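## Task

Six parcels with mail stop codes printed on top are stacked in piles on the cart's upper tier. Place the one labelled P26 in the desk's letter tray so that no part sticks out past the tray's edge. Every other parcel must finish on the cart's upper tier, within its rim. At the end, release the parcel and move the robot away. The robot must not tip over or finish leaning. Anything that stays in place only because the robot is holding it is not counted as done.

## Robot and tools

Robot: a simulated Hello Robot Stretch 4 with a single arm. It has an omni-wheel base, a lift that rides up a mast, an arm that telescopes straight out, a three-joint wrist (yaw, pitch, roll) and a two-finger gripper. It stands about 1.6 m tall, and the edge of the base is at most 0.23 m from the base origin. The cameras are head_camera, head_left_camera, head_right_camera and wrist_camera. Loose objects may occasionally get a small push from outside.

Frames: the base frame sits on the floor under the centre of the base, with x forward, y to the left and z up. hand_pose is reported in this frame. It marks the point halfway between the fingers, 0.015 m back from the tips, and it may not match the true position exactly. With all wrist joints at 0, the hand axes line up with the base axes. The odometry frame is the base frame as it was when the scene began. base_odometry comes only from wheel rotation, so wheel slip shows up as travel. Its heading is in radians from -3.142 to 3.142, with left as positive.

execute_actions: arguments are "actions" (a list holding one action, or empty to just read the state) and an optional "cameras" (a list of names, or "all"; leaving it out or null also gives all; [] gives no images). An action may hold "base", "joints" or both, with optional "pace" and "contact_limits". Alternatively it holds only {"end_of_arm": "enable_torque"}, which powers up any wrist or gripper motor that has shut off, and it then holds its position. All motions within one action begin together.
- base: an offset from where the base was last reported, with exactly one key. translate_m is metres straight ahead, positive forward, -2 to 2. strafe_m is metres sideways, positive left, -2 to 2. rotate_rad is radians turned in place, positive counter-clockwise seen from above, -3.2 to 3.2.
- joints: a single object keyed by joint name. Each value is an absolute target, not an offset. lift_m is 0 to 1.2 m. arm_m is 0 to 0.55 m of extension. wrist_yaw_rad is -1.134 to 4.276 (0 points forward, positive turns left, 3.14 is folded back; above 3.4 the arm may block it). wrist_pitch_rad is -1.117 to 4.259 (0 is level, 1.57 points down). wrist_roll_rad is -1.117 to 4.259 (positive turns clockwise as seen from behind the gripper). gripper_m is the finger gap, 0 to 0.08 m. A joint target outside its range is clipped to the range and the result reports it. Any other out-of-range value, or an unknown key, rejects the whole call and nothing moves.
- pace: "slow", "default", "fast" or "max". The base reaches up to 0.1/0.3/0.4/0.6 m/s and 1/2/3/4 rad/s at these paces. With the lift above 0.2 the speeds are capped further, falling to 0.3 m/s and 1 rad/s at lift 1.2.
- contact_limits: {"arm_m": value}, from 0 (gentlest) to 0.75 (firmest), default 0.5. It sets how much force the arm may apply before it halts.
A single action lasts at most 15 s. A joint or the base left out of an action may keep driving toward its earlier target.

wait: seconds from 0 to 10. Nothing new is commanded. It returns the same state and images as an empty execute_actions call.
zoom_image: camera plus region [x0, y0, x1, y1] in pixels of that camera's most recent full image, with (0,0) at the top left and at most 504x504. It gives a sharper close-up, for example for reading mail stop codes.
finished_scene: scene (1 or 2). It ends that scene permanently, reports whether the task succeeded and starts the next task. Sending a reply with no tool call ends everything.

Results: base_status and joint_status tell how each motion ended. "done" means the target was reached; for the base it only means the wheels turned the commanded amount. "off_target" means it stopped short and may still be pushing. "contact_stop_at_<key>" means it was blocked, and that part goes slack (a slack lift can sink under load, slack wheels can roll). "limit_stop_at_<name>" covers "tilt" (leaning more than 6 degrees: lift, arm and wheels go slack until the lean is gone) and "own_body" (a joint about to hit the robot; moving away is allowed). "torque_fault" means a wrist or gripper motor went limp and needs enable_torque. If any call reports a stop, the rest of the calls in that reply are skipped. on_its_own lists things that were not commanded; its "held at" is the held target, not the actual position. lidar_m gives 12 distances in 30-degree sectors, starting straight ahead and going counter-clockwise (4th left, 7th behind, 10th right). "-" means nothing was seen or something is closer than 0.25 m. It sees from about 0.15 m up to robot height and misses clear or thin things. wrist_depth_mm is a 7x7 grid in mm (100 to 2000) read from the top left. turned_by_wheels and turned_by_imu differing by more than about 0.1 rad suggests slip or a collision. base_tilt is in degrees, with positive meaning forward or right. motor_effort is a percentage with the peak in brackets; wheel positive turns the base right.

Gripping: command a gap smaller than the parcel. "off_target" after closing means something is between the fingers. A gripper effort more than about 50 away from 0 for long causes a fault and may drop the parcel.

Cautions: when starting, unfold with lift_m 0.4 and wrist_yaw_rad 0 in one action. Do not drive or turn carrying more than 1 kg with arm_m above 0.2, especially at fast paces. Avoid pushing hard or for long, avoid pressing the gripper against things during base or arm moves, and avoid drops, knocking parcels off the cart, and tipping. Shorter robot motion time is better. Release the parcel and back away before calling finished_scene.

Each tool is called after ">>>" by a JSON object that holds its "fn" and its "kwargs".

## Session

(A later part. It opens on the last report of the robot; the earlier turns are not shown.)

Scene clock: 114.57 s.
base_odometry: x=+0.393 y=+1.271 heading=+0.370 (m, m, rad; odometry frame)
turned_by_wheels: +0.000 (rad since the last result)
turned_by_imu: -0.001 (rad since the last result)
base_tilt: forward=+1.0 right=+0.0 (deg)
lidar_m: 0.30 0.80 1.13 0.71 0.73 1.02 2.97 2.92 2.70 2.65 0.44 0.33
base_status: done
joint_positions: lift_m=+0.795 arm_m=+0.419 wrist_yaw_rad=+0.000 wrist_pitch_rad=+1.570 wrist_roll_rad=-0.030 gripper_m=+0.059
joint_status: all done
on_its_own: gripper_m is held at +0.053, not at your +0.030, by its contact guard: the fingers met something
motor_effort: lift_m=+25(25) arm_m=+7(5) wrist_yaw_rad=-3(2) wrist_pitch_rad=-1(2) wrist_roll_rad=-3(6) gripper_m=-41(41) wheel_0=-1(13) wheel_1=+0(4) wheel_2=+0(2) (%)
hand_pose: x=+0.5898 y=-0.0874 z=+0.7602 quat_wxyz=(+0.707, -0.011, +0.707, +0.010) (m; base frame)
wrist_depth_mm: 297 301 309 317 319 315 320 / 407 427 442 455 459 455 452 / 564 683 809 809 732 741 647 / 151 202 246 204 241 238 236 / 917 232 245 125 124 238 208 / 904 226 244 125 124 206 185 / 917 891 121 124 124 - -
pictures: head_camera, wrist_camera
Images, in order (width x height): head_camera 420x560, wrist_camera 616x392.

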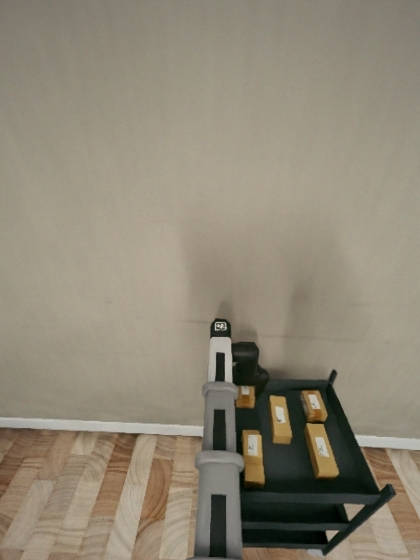

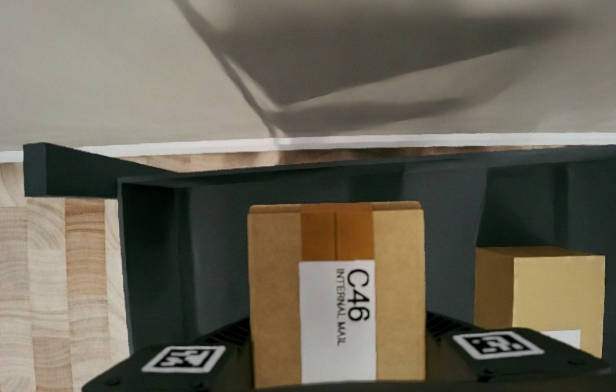

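>>> {"fn": "execute_actions", "kwargs": {"actions": [{"base":{"strafe_m":0.01},"joints":{"lift_m":0.728,"arm_m":0.41},"pace":"slow"}], "cameras": ["wrist_camera"]}}

>>> {"fn": "execute_actions", "kwargs": {"actions": [{"joints":{"gripper_m":0.068}}], "cameras": []}}

>>> {"fn": "execute_actions", "kwargs": {"actions": [{"joints":{"lift_m":0.85},"pace":"fast"}], "cameras": []}}

>>> {"fn": "execute_actions", "kwargs": {"actions": [{"base":{"strafe_m":-0.05},"joints":{"arm_m":0.27,"lift_m":0.9,"gripper_m":0.08},"pace":"fast"}], "cameras": ["wrist_camera"]}}

Scene clock: 122.27 s.
base_odometry: x=+0.390 y=+1.280 heading=+0.370 (m, m, rad; odometry frame)
turned_by_wheels: +0.000 (rad since the last result)
turned_by_imu: -0.001 (rad since the last result)
base_tilt: forward=+1.0 right=+0.0 (deg)
lidar_m: 0.29 0.81 1.11 0.70 0.72 1.01 2.99 2.93 2.73 2.63 0.46 0.33
base_status: done
joint_positions: lift_m=+0.728 arm_m=+0.411 wrist_yaw_rad=+0.000 wrist_pitch_rad=+1.570 wrist_roll_rad=-0.030 gripper_m=+0.059
joint_status: all done
on_its_own: gripper_m is held at +0.053, not at your +0.030, by its contact guard: the fingers met something
motor_effort: lift_m=+16(23) arm_m=-7(9) wrist_yaw_rad=-4(2) wrist_pitch_rad=+0(1) wrist_roll_rad=-2(2) gripper_m=-40(41) wheel_0=-4(11) wheel_1=+1(8) wheel_2=+0(2) (%)
hand_pose: x=+0.5824 y=-0.0874 z=+0.6939 quat_wxyz=(+0.707, -0.011, +0.707, +0.010) (m; base frame)
wrist_depth_mm: 310 315 327 334 334 330 338 / 427 449 466 477 480 436 452 / 118 143 152 141 154 167 173 / 125 172 179 177 176 174 173 / 123 167 179 125 125 173 172 / 127 163 178 125 124 172 171 / 124 140 121 124 124 - -
pictures: wrist_camera
Images, in order (width x height): wrist_camera 616x392.

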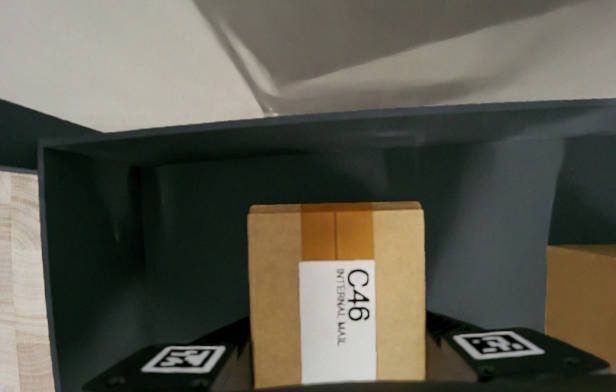

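Scene clock: 123.00 s.
base_odometry: x=+0.390 y=+1.280 heading=+0.370 (m, m, rad; odometry frame)
turned_by_wheels: +0.000 (rad since the last result)
turned_by_imu: +0.000 (rad since the last result)
base_tilt: forward=+1.0 right=+0.0 (deg)
lidar_m: 0.31 0.80 1.12 0.70 0.72 1.00 2.98 2.91 2.72 2.63 0.48 0.33
base_status: not commanded
joint_positions: lift_m=+0.728 arm_m=+0.411 wrist_yaw_rad=+0.000 wrist_pitch_rad=+1.570 wrist_roll_rad=-0.030 gripper_m=+0.068
joint_status: all done
motor_effort: lift_m=+16(16) arm_m=-7(7) wrist_yaw_rad=-3(3) wrist_pitch_rad=-2(2) wrist_roll_rad=-4(2) gripper_m=+1(40) wheel_0=-4(4) wheel_1=+1(1) wheel_2=+0(0) (%)
hand_pose: x=+0.5824 y=-0.0874 z=+0.6939 quat_wxyz=(+0.707, -0.011, +0.707, +0.010) (m; base frame)
wrist_depth_mm: 312 314 325 332 336 330 338 / 427 449 466 477 480 436 452 / 118 142 152 141 153 167 174 / 125 171 179 177 176 174 174 / 124 168 179 127 126 174 173 / 128 163 178 127 126 173 - / 124 140 126 126 125 102 -
pictures: none
No camera images: the call's "cameras" was empty. Leave "cameras" out to get every camera's image.

Scene clock: 124.27 s.
base_odometry: x=+0.390 y=+1.280 heading=+0.370 (m, m, rad; odometry frame)
turned_by_wheels: +0.000 (rad since the last result)
turned_by_imu: +0.000 (rad since the last result)
base_tilt: forward=+1.0 right=+0.0 (deg)
lidar_m: 0.31 0.82 1.11 0.71 0.71 0.99 2.98 2.91 2.75 2.64 0.48 0.33
base_status: not commanded
joint_positions: lift_m=+0.850 arm_m=+0.411 wrist_yaw_rad=+0.000 wrist_pitch_rad=+1.570 wrist_roll_rad=-0.030 gripper_m=+0.068
joint_status: all done
motor_effort: lift_m=+24(27) arm_m=-7(7) wrist_yaw_rad=-1(3) wrist_pitch_rad=+0(2) wrist_roll_rad=-3(3) gripper_m=+1(1) wheel_0=-4(3) wheel_1=+1(1) wheel_2=+0(0) (%)
hand_pose: x=+0.5824 y=-0.0874 z=+0.8152 quat_wxyz=(+0.707, -0.011, +0.707, +0.010) (m; base frame)
wrist_depth_mm: 310 315 325 332 336 330 338 / 427 449 462 477 484 480 473 / 768 691 842 768 768 683 668 / 991 960 289 297 296 293 290 / 976 976 298 247 294 266 239 / 976 976 297 249 293 241 239 / 960 960 126 296 293 102 -
pictures: none
No camera images: the call's "cameras" was empty. Leave "cameras" out to get every camera's image.

Scene clock: 125.53 s.
base_odometry: x=+0.408 y=+1.233 heading=+0.370 (m, m, rad; odometry frame)
turned_by_wheels: +0.000 (rad since the last result)
turned_by_imu: +0.000 (rad since the last result)
base_tilt: forward=+1.0 right=+0.0 (deg)
lidar_m: 0.31 0.81 1.12 0.74 0.76 1.08 2.97 2.92 2.66 2.58 0.46 0.34
base_status: done
joint_positions: lift_m=+0.900 arm_m=+0.271 wrist_yaw_rad=+0.000 wrist_pitch_rad=+1.570 wrist_roll_rad=-0.030 gripper_m=+0.080
joint_status: all done
motor_effort: lift_m=+24(24) arm_m=-7(10) wrist_yaw_rad=-3(3) wrist_pitch_rad=-2(2) wrist_roll_rad=-3(2) gripper_m=+0(1) wheel_0=+1(13) wheel_1=+2(15) wheel_2=+0(0) (%)
hand_pose: x=+0.4422 y=-0.0874 z=+0.8652 quat_wxyz=(+0.707, -0.010, +0.707, +0.010) (m; base frame)
wrist_depth_mm: 591 535 332 342 349 343 294 / 820 715 357 351 297 343 296 / 1025 1008 353 351 296 343 340 / 1025 1025 351 349 293 340 289 / 1025 991 351 296 343 340 289 / 1008 1008 347 246 343 319 287 / 1042 564 134 296 342 119 -
pictures: wrist_camera
Images, in order (width x height): wrist_camera 616x392.

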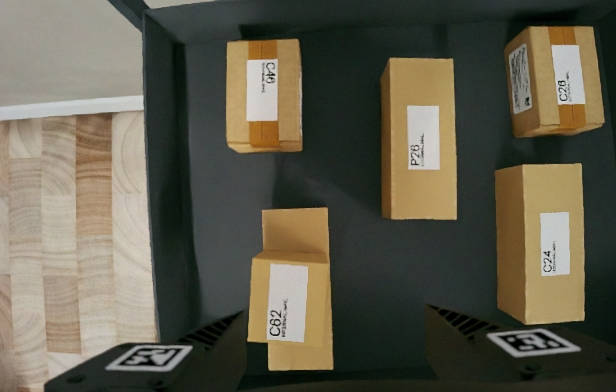

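>>> {"fn": "execute_actions", "kwargs": {"actions": [{"base":{"strafe_m":-0.073},"joints":{"arm_m":0.366,"lift_m":0.84},"pace":"fast"}], "cameras": []}}

>>> {"fn": "execute_actions", "kwargs": {"actions": [{"joints":{"lift_m":0.775,"gripper_m":0.074},"pace":"fast"}], "cameras": ["wrist_camera"]}}

Scene clock: 155.10 s.
base_odometry: x=+0.434 y=+1.165 heading=+0.370 (m, m, rad; odometry frame)
turned_by_wheels: +0.000 (rad since the last result)
turned_by_imu: -0.001 (rad since the last result)
base_tilt: forward=+1.0 right=+0.0 (deg)
lidar_m: 0.30 0.33 1.10 0.83 0.86 1.16 2.97 2.88 2.56 2.50 1.09 0.34
base_status: done
joint_positions: lift_m=+0.840 arm_m=+0.365 wrist_yaw_rad=+0.000 wrist_pitch_rad=+1.570 wrist_roll_rad=-0.030 gripper_m=+0.080
joint_status: all done
motor_effort: lift_m=+16(21) arm_m=+7(10) wrist_yaw_rad=-3(2) wrist_pitch_rad=+0(2) wrist_roll_rad=-1(2) gripper_m=+0(0) wheel_0=-1(13) wheel_1=+1(6) wheel_2=+0(1) (%)
hand_pose: x=+0.5359 y=-0.0874 z=+0.8059 quat_wxyz=(+0.707, -0.011, +0.707, +0.011) (m; base frame)
wrist_depth_mm: 402 407 421 427 433 427 436 / 508 492 500 283 267 276 282 / 271 282 293 290 287 259 235 / 281 244 291 237 286 244 234 / 278 243 291 236 286 282 279 / 271 294 290 236 283 230 278 / 264 208 134 285 283 119 -
pictures: none
No camera images: the call's "cameras" was empty. Leave "cameras" out to get every camera's image.

Scene clock: 156.10 s.
base_odometry: x=+0.434 y=+1.165 heading=+0.370 (m, m, rad; odometry frame)
turned_by_wheels: +0.000 (rad since the last result)
turned_by_imu: +0.000 (rad since the last result)
base_tilt: forward=+1.0 right=+0.0 (deg)
lidar_m: 0.31 0.32 1.10 0.82 0.84 1.19 2.99 2.88 2.59 2.51 1.10 0.33
base_status: not commanded
joint_positions: lift_m=+0.775 arm_m=+0.365 wrist_yaw_rad=+0.000 wrist_pitch_rad=+1.570 wrist_roll_rad=-0.030 gripper_m=+0.074
joint_status: all done
motor_effort: lift_m=+16(18) arm_m=+7(7) wrist_yaw_rad=-2(1) wrist_pitch_rad=-1(1) wrist_roll_rad=-2(1) gripper_m=-2(3) wheel_0=-1(1) wheel_1=+1(1) wheel_2=+0(0) (%)
hand_pose: x=+0.5359 y=-0.0874 z=+0.7409 quat_wxyz=(+0.707, -0.011, +0.707, +0.011) (m; base frame)
wrist_depth_mm: 402 389 277 178 178 174 - / 191 205 219 226 223 221 207 / 181 185 227 226 224 221 175 / 180 179 227 173 172 220 178 / 179 179 226 172 171 219 185 / 229 226 225 172 170 219 218 / 229 227 128 171 170 111 -
pictures: wrist_camera
Images, in order (width x height): wrist_camera 616x392.

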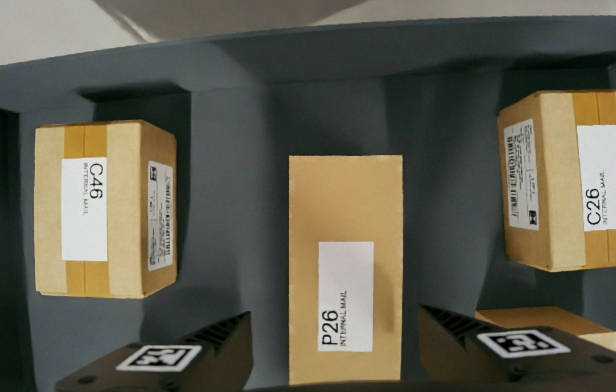

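>>> {"fn": "execute_actions", "kwargs": {"actions": [{"base":{"strafe_m":-0.005},"joints":{"lift_m":0.728,"wrist_roll_rad":-0.01,"arm_m":0.368}}], "cameras": ["wrist_camera"]}}

>>> {"fn": "execute_actions", "kwargs": {"actions": [{"joints":{"gripper_m":0.03}}], "cameras": []}}

>>> {"fn": "execute_actions", "kwargs": {"actions": [{"joints":{"lift_m":0.9},"pace":"fast"}], "cameras": ["wrist_camera"]}}

>>> {"fn": "execute_actions", "kwargs": {"actions": [{"base":{"translate_m":-0.3},"joints":{"arm_m":0.05},"pace":"fast"}], "cameras": ["head_camera"]}}

>>> {"fn": "execute_actions", "kwargs": {"actions": [{"base":{"rotate_rad":-1.57},"pace":"fast"}]}}

Scene clock: 170.90 s.
base_odometry: x=+0.436 y=+1.160 heading=+0.370 (m, m, rad; odometry frame)
turned_by_wheels: +0.000 (rad since the last result)
turned_by_imu: +0.000 (rad since the last result)
base_tilt: forward=+1.0 right=+0.0 (deg)
lidar_m: 0.30 0.31 1.10 0.80 0.84 1.21 2.98 2.84 2.57 2.52 1.07 0.33
base_status: done
joint_positions: lift_m=+0.728 arm_m=+0.367 wrist_yaw_rad=+0.000 wrist_pitch_rad=+1.570 wrist_roll_rad=-0.010 gripper_m=+0.074
joint_status: all done
motor_effort: lift_m=+16(15) arm_m=+7(5) wrist_yaw_rad=-3(4) wrist_pitch_rad=-2(2) wrist_roll_rad=-3(0) gripper_m=-2(2) wheel_0=-1(9) wheel_1=+2(10) wheel_2=+0(0) (%)
hand_pose: x=+0.5378 y=-0.0874 z=+0.6939 quat_wxyz=(+0.707, -0.004, +0.707, +0.004) (m; base frame)
wrist_depth_mm: 135 141 150 157 163 167 - / 171 182 181 179 178 176 170 / 133 181 181 179 177 176 164 / 132 180 179 126 125 175 168 / 132 180 179 125 125 174 172 / 131 180 178 125 124 173 - / 181 179 128 124 124 111 -
pictures: wrist_camera
Images, in order (width x height): wrist_camera 616x392.

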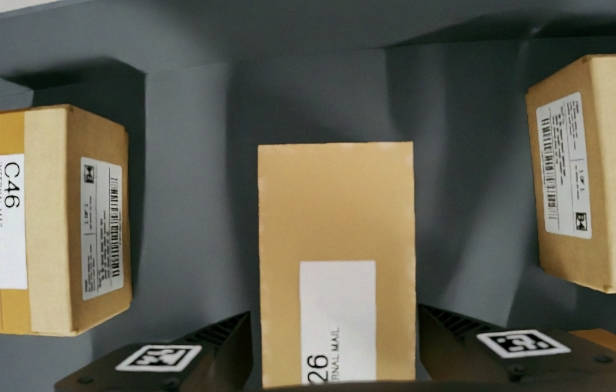

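Scene clock: 171.87 s.
base_odometry: x=+0.436 y=+1.160 heading=+0.370 (m, m, rad; odometry frame)
turned_by_wheels: +0.000 (rad since the last result)
turned_by_imu: +0.000 (rad since the last result)
base_tilt: forward=+1.0 right=+0.0 (deg)
lidar_m: 0.32 0.31 1.11 0.83 0.84 1.20 2.96 2.86 2.57 2.50 1.10 0.34
base_status: not commanded
joint_positions: lift_m=+0.728 arm_m=+0.367 wrist_yaw_rad=+0.000 wrist_pitch_rad=+1.570 wrist_roll_rad=-0.010 gripper_m=+0.051
joint_status: gripper_m off_target (ended at +0.051, target +0.030)
on_its_own: gripper_m is held at +0.046, not at your +0.030, by its contact guard: the fingers met something
motor_effort: lift_m=+16(16) arm_m=+7(7) wrist_yaw_rad=-1(3) wrist_pitch_rad=-1(1) wrist_roll_rad=-1(0) gripper_m=-38(37) wheel_0=-1(1) wheel_1=+2(2) wheel_2=+0(0) (%)
hand_pose: x=+0.5378 y=-0.0874 z=+0.6939 quat_wxyz=(+0.707, -0.004, +0.707, +0.004) (m; base frame)
wrist_depth_mm: 135 140 150 158 163 167 - / 172 182 181 179 178 177 171 / 133 182 180 178 176 176 164 / 132 180 180 126 125 174 167 / 132 180 179 126 125 173 172 / 131 180 178 125 124 173 172 / 181 180 118 125 123 - -
pictures: none
No camera images: the call's "cameras" was empty. Leave "cameras" out to get every camera's image.

Scene clock: 173.33 s.
base_odometry: x=+0.436 y=+1.160 heading=+0.370 (m, m, rad; odometry frame)
turned_by_wheels: +0.000 (rad since the last result)
turned_by_imu: +0.000 (rad since the last result)
base_tilt: forward=+1.0 right=+0.0 (deg)
lidar_m: 0.32 0.33 1.09 0.82 0.85 1.19 2.96 2.86 2.57 2.50 1.11 0.33
base_status: not commanded
joint_positions: lift_m=+0.900 arm_m=+0.367 wrist_yaw_rad=+0.000 wrist_pitch_rad=+1.570 wrist_roll_rad=-0.010 gripper_m=+0.051
joint_status: all done
on_its_own: gripper_m is held at +0.046, not at your +0.030, by its contact guard: the fingers met something
motor_effort: lift_m=+24(26) arm_m=+7(7) wrist_yaw_rad=-2(2) wrist_pitch_rad=+0(1) wrist_roll_rad=-4(2) gripper_m=-37(38) wheel_0=-1(1) wheel_1=+2(2) wheel_2=+0(0) (%)
hand_pose: x=+0.5378 y=-0.0874 z=+0.8652 quat_wxyz=(+0.707, -0.004, +0.707, +0.004) (m; base frame)
wrist_depth_mm: 389 397 413 427 433 436 442 / 525 559 585 564 569 525 521 / 327 349 340 314 345 300 324 / 324 342 309 126 125 294 329 / 1025 351 347 125 125 340 336 / 1008 351 349 125 124 289 336 / 1008 338 118 124 123 - -
pictures: wrist_camera
Images, in order (width x height): wrist_camera 616x392.

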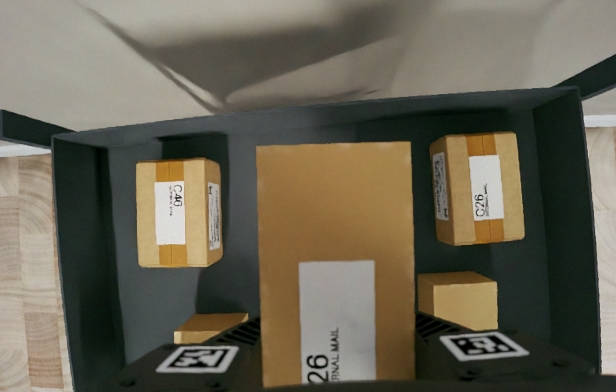

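Scene clock: 175.53 s.
base_odometry: x=+0.156 y=+1.052 heading=+0.370 (m, m, rad; odometry frame)
turned_by_wheels: +0.000 (rad since the last result)
turned_by_imu: +0.000 (rad since the last result)
base_tilt: forward=+1.0 right=+0.0 (deg)
lidar_m: 0.59 1.10 1.51 0.82 0.84 1.19 2.66 2.59 2.57 2.47 1.52 0.65
base_status: done
joint_positions: lift_m=+0.900 arm_m=+0.051 wrist_yaw_rad=+0.000 wrist_pitch_rad=+1.570 wrist_roll_rad=-0.010 gripper_m=+0.051
joint_status: all done
on_its_own: gripper_m is held at +0.046, not at your +0.030, by its contact guard: the fingers met something
motor_effort: lift_m=+24(24) arm_m=-7(9) wrist_yaw_rad=+0(3) wrist_pitch_rad=-2(2) wrist_roll_rad=-2(3) gripper_m=-37(38) wheel_0=-3(9) wheel_1=-2(7) wheel_2=-1(15) (%)
hand_pose: x=+0.2222 y=-0.0874 z=+0.8652 quat_wxyz=(+0.707, -0.003, +0.707, +0.003) (m; base frame)
wrist_depth_mm: 1042 1025 904 866 878 1008 976 / 1042 1042 1025 1008 1008 976 991 / 1042 1042 1008 1008 1008 991 960 / 1025 1025 1008 126 125 976 976 / 1008 1008 991 126 125 976 976 / 1042 1025 788 125 124 976 960 / 1025 1008 118 124 124 - -
pictures: head_camera
Images, in order (width x height): head_camera 420x560.

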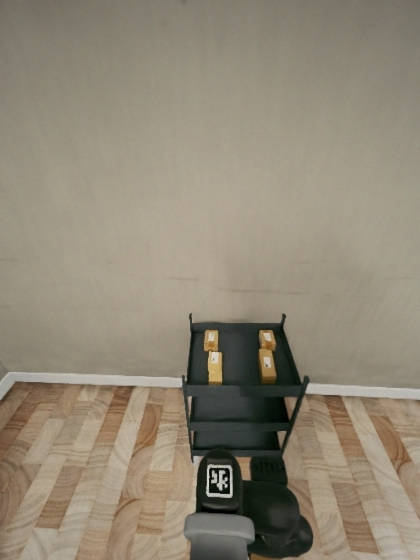

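Scene clock: 177.63 s.
base_odometry: x=+0.156 y=+1.052 heading=-1.200 (m, m, rad; odometry frame)
turned_by_wheels: -1.570 (rad since the last result)
turned_by_imu: -1.553 (rad since the last result)
base_tilt: forward=+1.0 right=+0.0 (deg)
lidar_m: 2.47 1.51 0.65 0.60 1.11 1.50 0.81 0.86 1.18 2.66 2.60 2.56
base_status: done
joint_positions: lift_m=+0.900 arm_m=+0.051 wrist_yaw_rad=+0.000 wrist_pitch_rad=+1.570 wrist_roll_rad=-0.010 gripper_m=+0.051
joint_status: not commanded
on_its_own: gripper_m is held at +0.046, not at your +0.030, by its contact guard: the fingers met something
motor_effort: lift_m=+23(24) arm_m=-7(7) wrist_yaw_rad=-1(1) wrist_pitch_rad=-1(3) wrist_roll_rad=-1(5) gripper_m=-38(38) wheel_0=+2(5) wheel_1=+1(8) wheel_2=+1(9) (%)
hand_pose: x=+0.2223 y=-0.0874 z=+0.8653 quat_wxyz=(+0.707, -0.004, +0.707, +0.004) (m; base frame)
wrist_depth_mm: 1042 1025 1025 1008 1008 976 991 / 1025 1008 1008 1025 1008 991 991 / 1042 1025 1025 1008 1008 991 976 / 1025 1025 1008 126 125 991 991 / 1025 1008 991 126 125 976 976 / 1025 1025 798 125 124 976 976 / 976 1025 118 125 124 - -
pictures: head_camera, head_left_camera, head_right_camera, wrist_camera
Images, in order (width x height): head_camera 420x560, head_left_camera 420x672, head_right_camera 420x672, wrist_camera 616x392.

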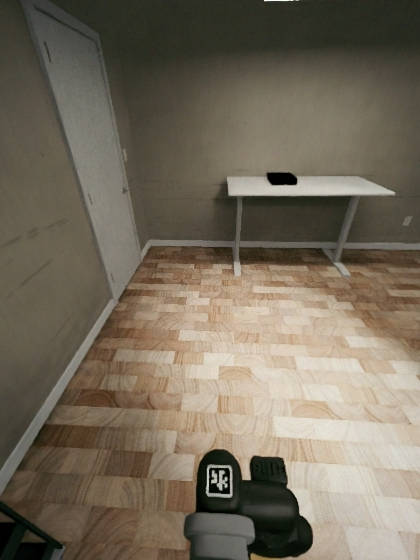

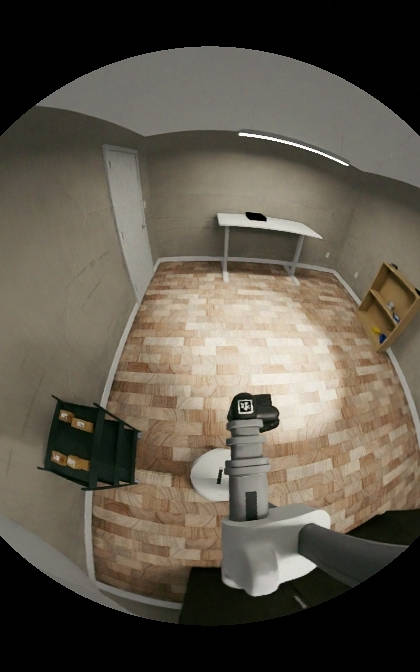

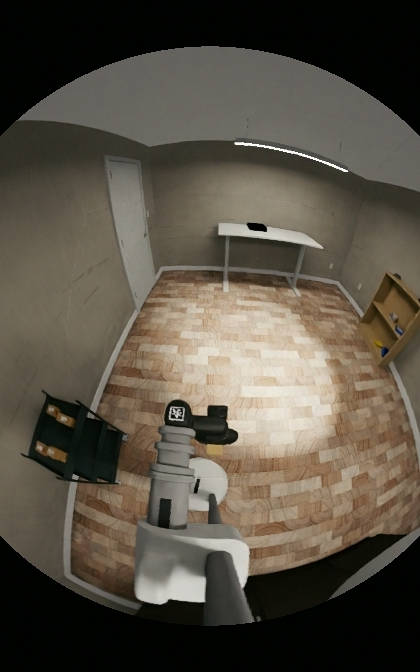

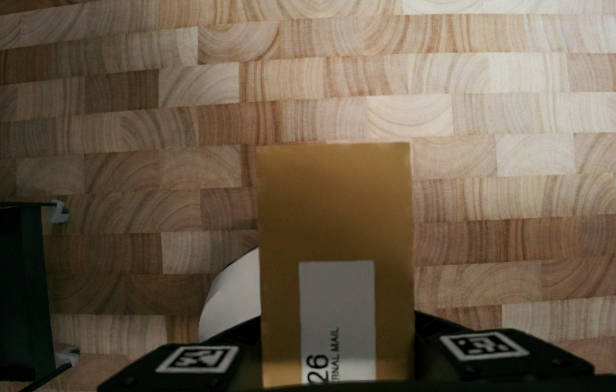

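>>> {"fn": "execute_actions", "kwargs": {"actions": [{"base":{"rotate_rad":-0.28},"pace":"fast"}], "cameras": []}}

>>> {"fn": "execute_actions", "kwargs": {"actions": [{"base":{"translate_m":2.0},"joints":{"lift_m":1.2},"pace":"max"}], "cameras": []}}

>>> {"fn": "execute_actions", "kwargs": {"actions": [{"base":{"rotate_rad":0.27},"joints":{"arm_m":0.2},"pace":"fast"}]}}

Scene clock: 186.20 s.
base_odometry: x=+0.156 y=+1.052 heading=-1.479 (m, m, rad; odometry frame)
turned_by_wheels: -0.280 (rad since the last result)
turned_by_imu: -0.277 (rad since the last result)
base_tilt: forward=+1.0 right=+0.0 (deg)
lidar_m: 2.48 2.19 1.26 0.61 0.61 1.22 0.82 0.82 0.96 1.62 2.60 2.72
base_status: done
joint_positions: lift_m=+0.900 arm_m=+0.051 wrist_yaw_rad=+0.000 wrist_pitch_rad=+1.570 wrist_roll_rad=-0.010 gripper_m=+0.051
joint_status: not commanded
on_its_own: gripper_m is held at +0.046, not at your +0.030, by its contact guard: the fingers met something
motor_effort: lift_m=+23(23) arm_m=-7(7) wrist_yaw_rad=-3(2) wrist_pitch_rad=+0(2) wrist_roll_rad=-3(1) gripper_m=-38(38) wheel_0=+2(11) wheel_1=+1(5) wheel_2=+2(8) (%)
hand_pose: x=+0.2223 y=-0.0874 z=+0.8653 quat_wxyz=(+0.707, -0.004, +0.707, +0.004) (m; base frame)
wrist_depth_mm: 1025 1042 1025 1008 1008 991 991 / 1025 1042 1025 1008 1008 991 976 / 1042 1025 1008 1008 991 991 991 / 1025 1025 1008 126 125 991 976 / 1025 1008 1008 126 125 991 960 / 1008 1025 788 125 124 976 960 / 1025 991 118 124 124 - -
pictures: none
No camera images: the call's "cameras" was empty. Leave "cameras" out to get every camera's image.

Scene clock: 192.80 s.
base_odometry: x=+0.339 y=-0.940 heading=-1.479 (m, m, rad; odometry frame)
turned_by_wheels: +0.000 (rad since the last result)
turned_by_imu: -0.004 (rad since the last result)
base_tilt: forward=+1.0 right=+0.0 (deg)
lidar_m: 0.53 0.54 0.64 1.55 1.56 1.85 2.34 2.75 2.47 1.80 1.84 0.66
base_status: done
joint_positions: lift_m=+1.200 arm_m=+0.051 wrist_yaw_rad=+0.000 wrist_pitch_rad=+1.570 wrist_roll_rad=-0.010 gripper_m=+0.051
joint_status: all done
on_its_own: gripper_m is held at +0.046, not at your +0.030, by its contact guard: the fingers met something
motor_effort: lift_m=+24(30) arm_m=-6(7) wrist_yaw_rad=-1(1) wrist_pitch_rad=-1(2) wrist_roll_rad=-3(2) gripper_m=-37(38) wheel_0=+3(6) wheel_1=+1(7) wheel_2=+0(12) (%)
hand_pose: x=+0.2222 y=-0.0874 z=+1.1652 quat_wxyz=(+0.707, -0.003, +0.707, +0.003) (m; base frame)
wrist_depth_mm: 1008 1336 1308 1281 1281 1255 1255 / 1336 1336 1336 1308 1281 1281 1281 / 1336 1336 1336 1281 1281 1281 1281 / 1308 1308 1308 126 125 1255 1281 / 1336 1308 1281 126 125 1255 1255 / 1336 1336 1308 125 124 1281 1255 / 1308 1336 118 125 124 - -
pictures: none
No camera images: the call's "cameras" was empty. Leave "cameras" out to get every camera's image.

Scene clock: 194.13 s.
base_odometry: x=+0.339 y=-0.940 heading=-1.210 (m, m, rad; odometry frame)
turned_by_wheels: +0.269 (rad since the last result)
turned_by_imu: +0.266 (rad since the last result)
base_tilt: forward=+1.0 right=+0.0 (deg)
lidar_m: 0.53 0.56 1.64 1.56 1.67 1.97 2.77 2.87 1.89 1.81 0.80 0.58
base_status: done
joint_positions: lift_m=+1.200 arm_m=+0.199 wrist_yaw_rad=+0.000 wrist_pitch_rad=+1.570 wrist_roll_rad=-0.010 gripper_m=+0.051
joint_status: all done
on_its_own: gripper_m is held at +0.046, not at your +0.030, by its contact guard: the fingers met something
motor_effort: lift_m=+24(24) arm_m=+7(10) wrist_yaw_rad=-2(1) wrist_pitch_rad=+0(2) wrist_roll_rad=-1(2) gripper_m=-37(37) wheel_0=-3(2) wheel_1=-3(5) wheel_2=-2(10) (%)
hand_pose: x=+0.3699 y=-0.0874 z=+1.1652 quat_wxyz=(+0.707, -0.004, +0.707, +0.004) (m; base frame)
wrist_depth_mm: 375 373 368 366 362 359 353 / 375 384 1281 1308 1308 1281 1281 / 1336 1336 1308 1281 1281 1281 1281 / 1336 1336 1336 126 125 1255 1229 / 1336 1336 1308 126 124 1255 1255 / 1308 1308 1308 125 124 1281 1281 / 1336 1308 118 125 123 - -
pictures: head_camera, head_left_camera, head_right_camera, wrist_camera
Images, in order (width x height): head_camera 420x560, head_left_camera 420x672, head_right_camera 420x672, wrist_camera 616x392.

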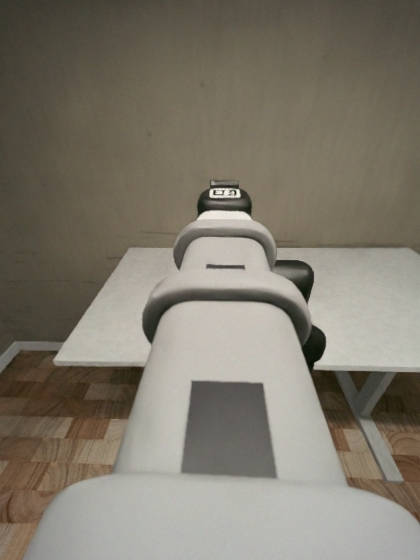

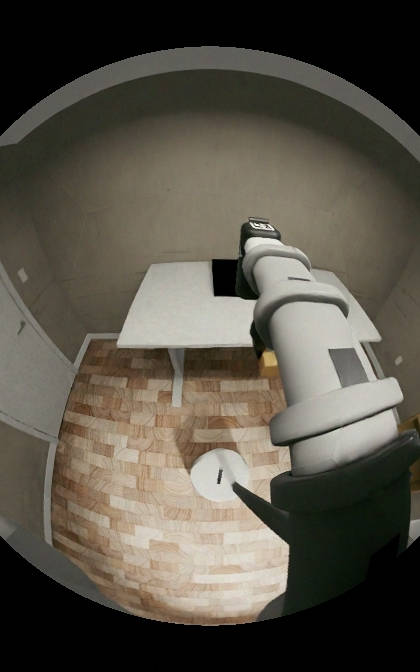

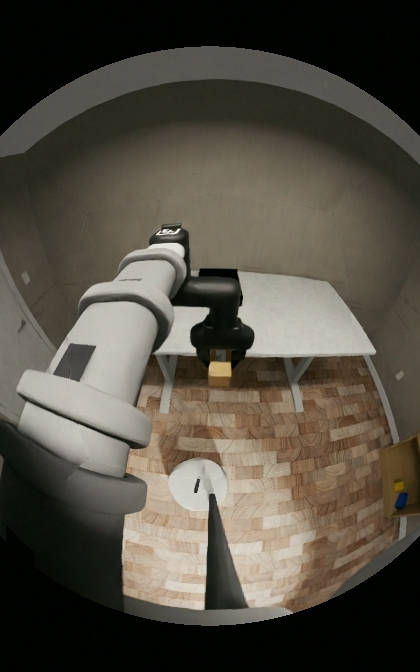

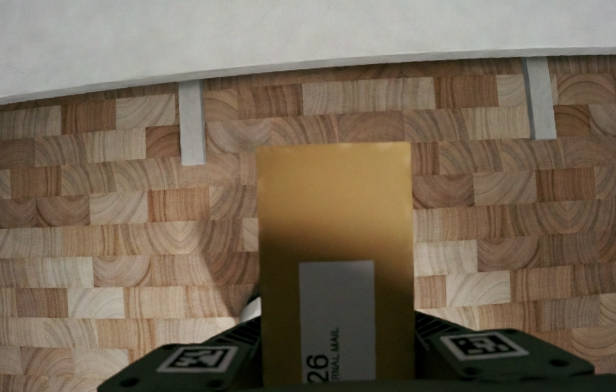

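>>> {"fn": "execute_actions", "kwargs": {"actions": [{"base":{"translate_m":0.3},"joints":{"arm_m":0.46}}]}}

Scene clock: 201.00 s.
base_odometry: x=+0.445 y=-1.220 heading=-1.209 (m, m, rad; odometry frame)
turned_by_wheels: +0.000 (rad since the last result)
turned_by_imu: -0.001 (rad since the last result)
base_tilt: forward=+1.1 right=+0.0 (deg)
lidar_m: 0.25 0.25 0.33 1.57 1.65 2.23 3.10 3.04 1.87 1.84 0.36 0.26
base_status: done
joint_positions: lift_m=+1.200 arm_m=+0.459 wrist_yaw_rad=+0.000 wrist_pitch_rad=+1.570 wrist_roll_rad=-0.010 gripper_m=+0.051
joint_status: all done
on_its_own: gripper_m is held at +0.046, not at your +0.030, by its contact guard: the fingers met something
motor_effort: lift_m=+24(24) arm_m=+7(5) wrist_yaw_rad=-1(1) wrist_pitch_rad=+0(2) wrist_roll_rad=+0(1) gripper_m=-38(37) wheel_0=+3(8) wheel_1=+2(2) wheel_2=+0(12) (%)
hand_pose: x=+0.6298 y=-0.0874 z=+1.1652 quat_wxyz=(+0.707, -0.004, +0.707, +0.004) (m; base frame)
wrist_depth_mm: 375 370 364 364 359 355 355 / 373 370 362 362 355 353 351 / 373 368 362 357 355 353 351 / 373 368 359 126 125 353 351 / 370 366 359 125 125 351 347 / 368 364 357 125 124 349 347 / 368 364 118 124 123 - -
pictures: head_camera, head_left_camera, head_right_camera, wrist_camera
Images, in order (width x height): head_camera 420x560, head_left_camera 420x672, head_right_camera 420x672, wrist_camera 616x392.

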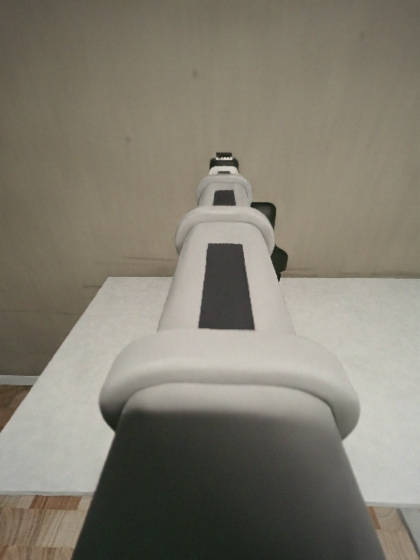

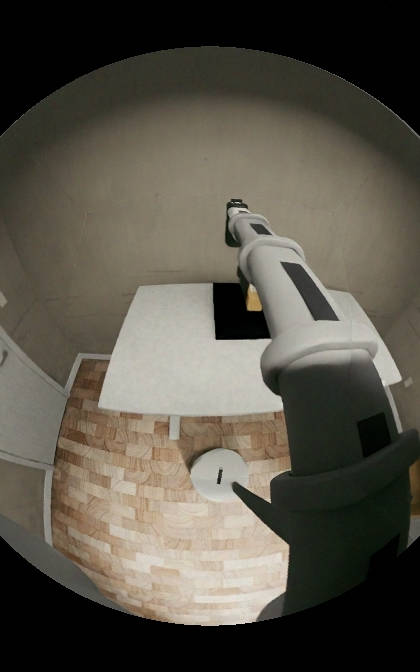

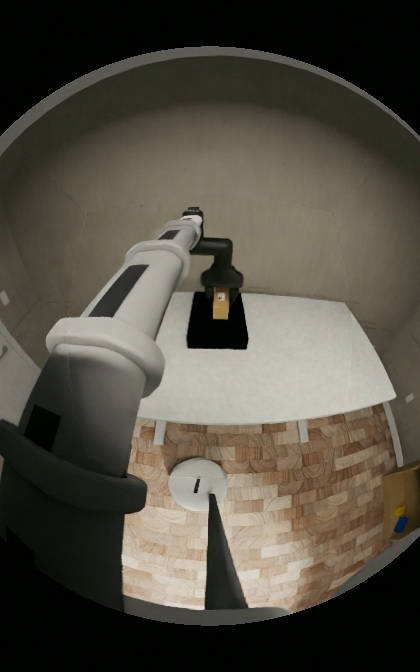

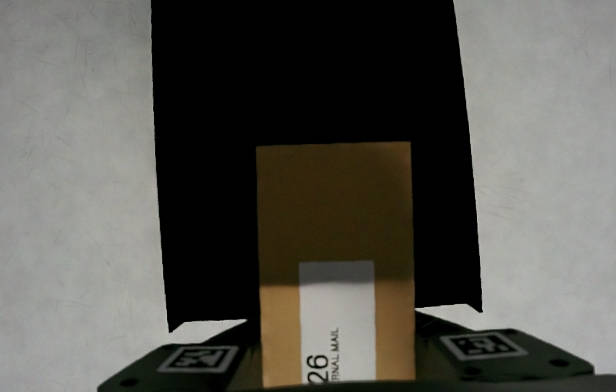

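>>> {"fn": "execute_actions", "kwargs": {"actions": [{"joints":{"arm_m":0.545,"lift_m":1.04}}], "cameras": ["wrist_camera","head_right_camera"]}}

Scene clock: 214.70 s.
base_odometry: x=+0.445 y=-1.220 heading=-1.209 (m, m, rad; odometry frame)
turned_by_wheels: +0.000 (rad since the last result)
turned_by_imu: -0.001 (rad since the last result)
base_tilt: forward=+1.1 right=+0.0 (deg)
lidar_m: 0.25 0.26 0.35 1.57 1.65 2.24 3.09 3.05 1.91 1.84 0.36 0.27
base_status: not commanded
joint_positions: lift_m=+1.040 arm_m=+0.544 wrist_yaw_rad=+0.000 wrist_pitch_rad=+1.570 wrist_roll_rad=-0.010 gripper_m=+0.051
joint_status: all done
on_its_own: gripper_m is held at +0.046, not at your +0.030, by its contact guard: the fingers met something
motor_effort: lift_m=+16(21) arm_m=+7(10) wrist_yaw_rad=-2(1) wrist_pitch_rad=-1(2) wrist_roll_rad=-3(0) gripper_m=-37(37) wheel_0=+3(3) wheel_1=+2(2) wheel_2=+0(0) (%)
hand_pose: x=+0.7148 y=-0.0874 z=+1.0059 quat_wxyz=(+0.707, -0.004, +0.707, +0.004) (m; base frame)
wrist_depth_mm: 183 205 203 200 200 198 - / 182 204 202 200 198 196 181 / 182 204 202 199 197 196 187 / 179 203 200 126 125 195 190 / 175 202 200 126 125 195 191 / 172 202 199 125 124 194 191 / 168 201 118 125 124 - -
pictures: head_right_camera, wrist_camera
Images, in order (width x height): head_right_camera 420x672, wrist_camera 616x392.

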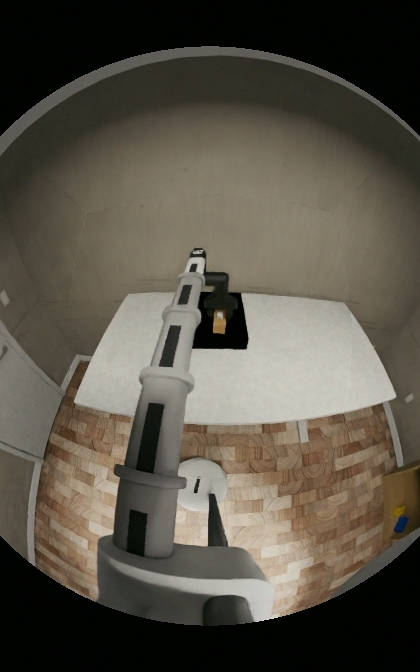

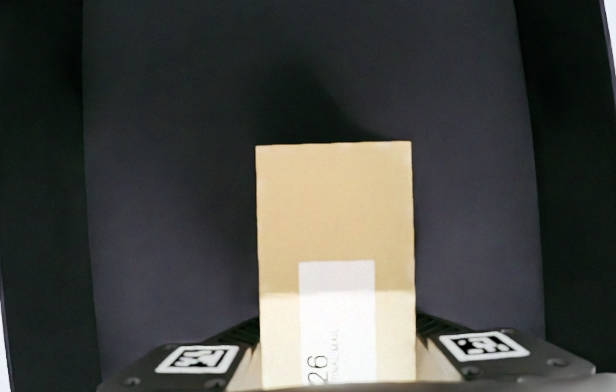

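>>> {"fn": "execute_actions", "kwargs": {"actions": [{"joints":{"lift_m":1.02},"pace":"slow"}], "cameras": []}}

>>> {"fn": "execute_actions", "kwargs": {"actions": [{"joints":{"gripper_m":0.07}}], "cameras": []}}

>>> {"fn": "execute_actions", "kwargs": {"actions": [{"joints":{"lift_m":1.12},"pace":"fast"}], "cameras": []}}

>>> {"fn": "execute_actions", "kwargs": {"actions": [{"base":{"translate_m":-0.25},"joints":{"arm_m":0.0},"pace":"fast"}], "cameras": ["head_camera","head_left_camera"]}}

Scene clock: 230.10 s.
base_odometry: x=+0.445 y=-1.220 heading=-1.209 (m, m, rad; odometry frame)
turned_by_wheels: +0.000 (rad since the last result)
turned_by_imu: -0.001 (rad since the last result)
base_tilt: forward=+1.1 right=+0.0 (deg)
lidar_m: 0.25 0.26 0.37 1.57 1.66 2.24 3.09 3.06 1.91 1.84 0.36 0.27
base_status: not commanded
joint_positions: lift_m=+1.020 arm_m=+0.544 wrist_yaw_rad=+0.000 wrist_pitch_rad=+1.570 wrist_roll_rad=-0.010 gripper_m=+0.051
joint_status: all done
on_its_own: gripper_m is held at +0.046, not at your +0.030, by its contact guard: the fingers met something
motor_effort: lift_m=+16(16) arm_m=+7(7) wrist_yaw_rad=-3(2) wrist_pitch_rad=+0(2) wrist_roll_rad=-2(0) gripper_m=-37(38) wheel_0=+3(3) wheel_1=+2(2) wheel_2=+0(0) (%)
hand_pose: x=+0.7148 y=-0.0874 z=+0.9859 quat_wxyz=(+0.707, -0.004, +0.707, +0.004) (m; base frame)
wrist_depth_mm: 183 185 183 181 179 177 - / 182 183 182 180 178 177 176 / 181 183 181 179 178 176 175 / 179 182 180 126 125 176 175 / 176 182 180 125 125 175 174 / 171 182 179 125 124 174 174 / 168 181 118 124 123 - -
pictures: none
No camera images: the call's "cameras" was empty. Leave "cameras" out to get every camera's image.

Scene clock: 230.93 s.
base_odometry: x=+0.445 y=-1.220 heading=-1.209 (m, m, rad; odometry frame)
turned_by_wheels: +0.000 (rad since the last result)
turned_by_imu: +0.000 (rad since the last result)
base_tilt: forward=+1.0 right=+0.0 (deg)
lidar_m: 0.25 0.25 0.36 1.56 1.68 2.24 3.09 3.04 1.91 1.85 0.36 0.26
base_status: not commanded
joint_positions: lift_m=+1.020 arm_m=+0.544 wrist_yaw_rad=+0.000 wrist_pitch_rad=+1.570 wrist_roll_rad=-0.010 gripper_m=+0.070
joint_status: all done
motor_effort: lift_m=+16(16) arm_m=+7(7) wrist_yaw_rad=-2(2) wrist_pitch_rad=-1(1) wrist_roll_rad=-3(2) gripper_m=+1(37) wheel_0=+3(3) wheel_1=+2(2) wheel_2=+0(0) (%)
hand_pose: x=+0.7148 y=-0.0874 z=+0.9859 quat_wxyz=(+0.707, -0.004, +0.707, +0.004) (m; base frame)
wrist_depth_mm: 183 185 183 181 180 178 - / 183 183 182 180 179 177 176 / 181 183 182 180 178 176 175 / 179 183 180 127 127 176 175 / 175 182 180 127 126 175 174 / 171 181 180 126 125 174 - / 168 181 125 126 125 105 -
pictures: none
No camera images: the call's "cameras" was empty. Leave "cameras" out to get every camera's image.

Scene clock: 232.10 s.
base_odometry: x=+0.445 y=-1.220 heading=-1.209 (m, m, rad; odometry frame)
turned_by_wheels: +0.000 (rad since the last result)
turned_by_imu: +0.000 (rad since the last result)
base_tilt: forward=+1.0 right=+0.1 (deg)
lidar_m: 0.25 0.27 0.36 1.57 1.67 2.23 3.09 3.04 1.89 1.83 0.36 0.27
base_status: not commanded
joint_positions: lift_m=+1.120 arm_m=+0.544 wrist_yaw_rad=+0.000 wrist_pitch_rad=+1.570 wrist_roll_rad=-0.010 gripper_m=+0.070
joint_status: all done
motor_effort: lift_m=+24(25) arm_m=+7(7) wrist_yaw_rad=-2(2) wrist_pitch_rad=+0(1) wrist_roll_rad=+1(1) gripper_m=+0(1) wheel_0=+3(3) wheel_1=+2(2) wheel_2=+0(0) (%)
hand_pose: x=+0.7148 y=-0.0874 z=+1.0852 quat_wxyz=(+0.707, -0.004, +0.707, +0.004) (m; base frame)
wrist_depth_mm: 293 285 285 282 278 277 277 / 293 285 282 281 278 268 274 / 289 283 283 279 276 274 274 / 290 276 282 226 274 264 273 / 287 270 281 225 274 270 272 / 286 277 278 225 273 235 270 / 286 256 125 224 223 105 -
pictures: none
No camera images: the call's "cameras" was empty. Leave "cameras" out to get every camera's image.

Scene clock: 234.30 s.
base_odometry: x=+0.357 y=-0.987 heading=-1.210 (m, m, rad; odometry frame)
turned_by_wheels: +0.000 (rad since the last result)
turned_by_imu: +0.000 (rad since the last result)
base_tilt: forward=+1.0 right=+0.1 (deg)
lidar_m: 0.49 0.52 1.64 1.55 1.65 2.01 2.81 2.92 1.86 1.81 0.74 0.53
base_status: done
joint_positions: lift_m=+1.120 arm_m=+0.001 wrist_yaw_rad=+0.000 wrist_pitch_rad=+1.570 wrist_roll_rad=-0.010 gripper_m=+0.070
joint_status: all done
motor_effort: lift_m=+24(24) arm_m=-7(8) wrist_yaw_rad=+0(2) wrist_pitch_rad=-2(2) wrist_roll_rad=-1(3) gripper_m=+1(1) wheel_0=-2(10) wheel_1=-1(6) wheel_2=+1(9) (%)
hand_pose: x=+0.1722 y=-0.0874 z=+1.0852 quat_wxyz=(+0.707, -0.003, +0.707, +0.003) (m; base frame)
wrist_depth_mm: 1281 1229 1205 1229 1205 1205 1182 / 1281 1229 1229 1205 1205 1205 1205 / 1255 1229 1229 1205 1205 1182 1182 / 1255 1229 1229 1205 1229 1205 1182 / 1281 1229 1255 991 1205 1182 1182 / 1229 1229 1205 991 1205 1182 1182 / 1229 1229 125 1008 1182 105 -
pictures: head_camera, head_left_camera
Images, in order (width x height): head_camera 420x560, head_left_camera 420x672.

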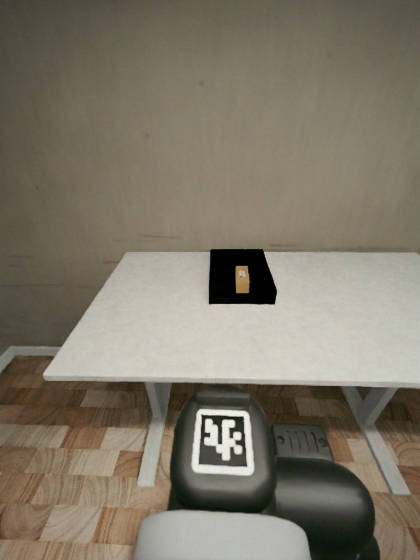

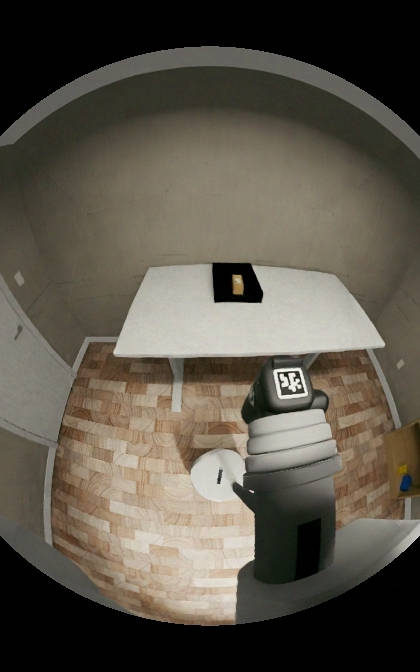

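>>> {"fn": "finished_scene", "kwargs": {"scene": 1}}

The scene is finished: the task was done.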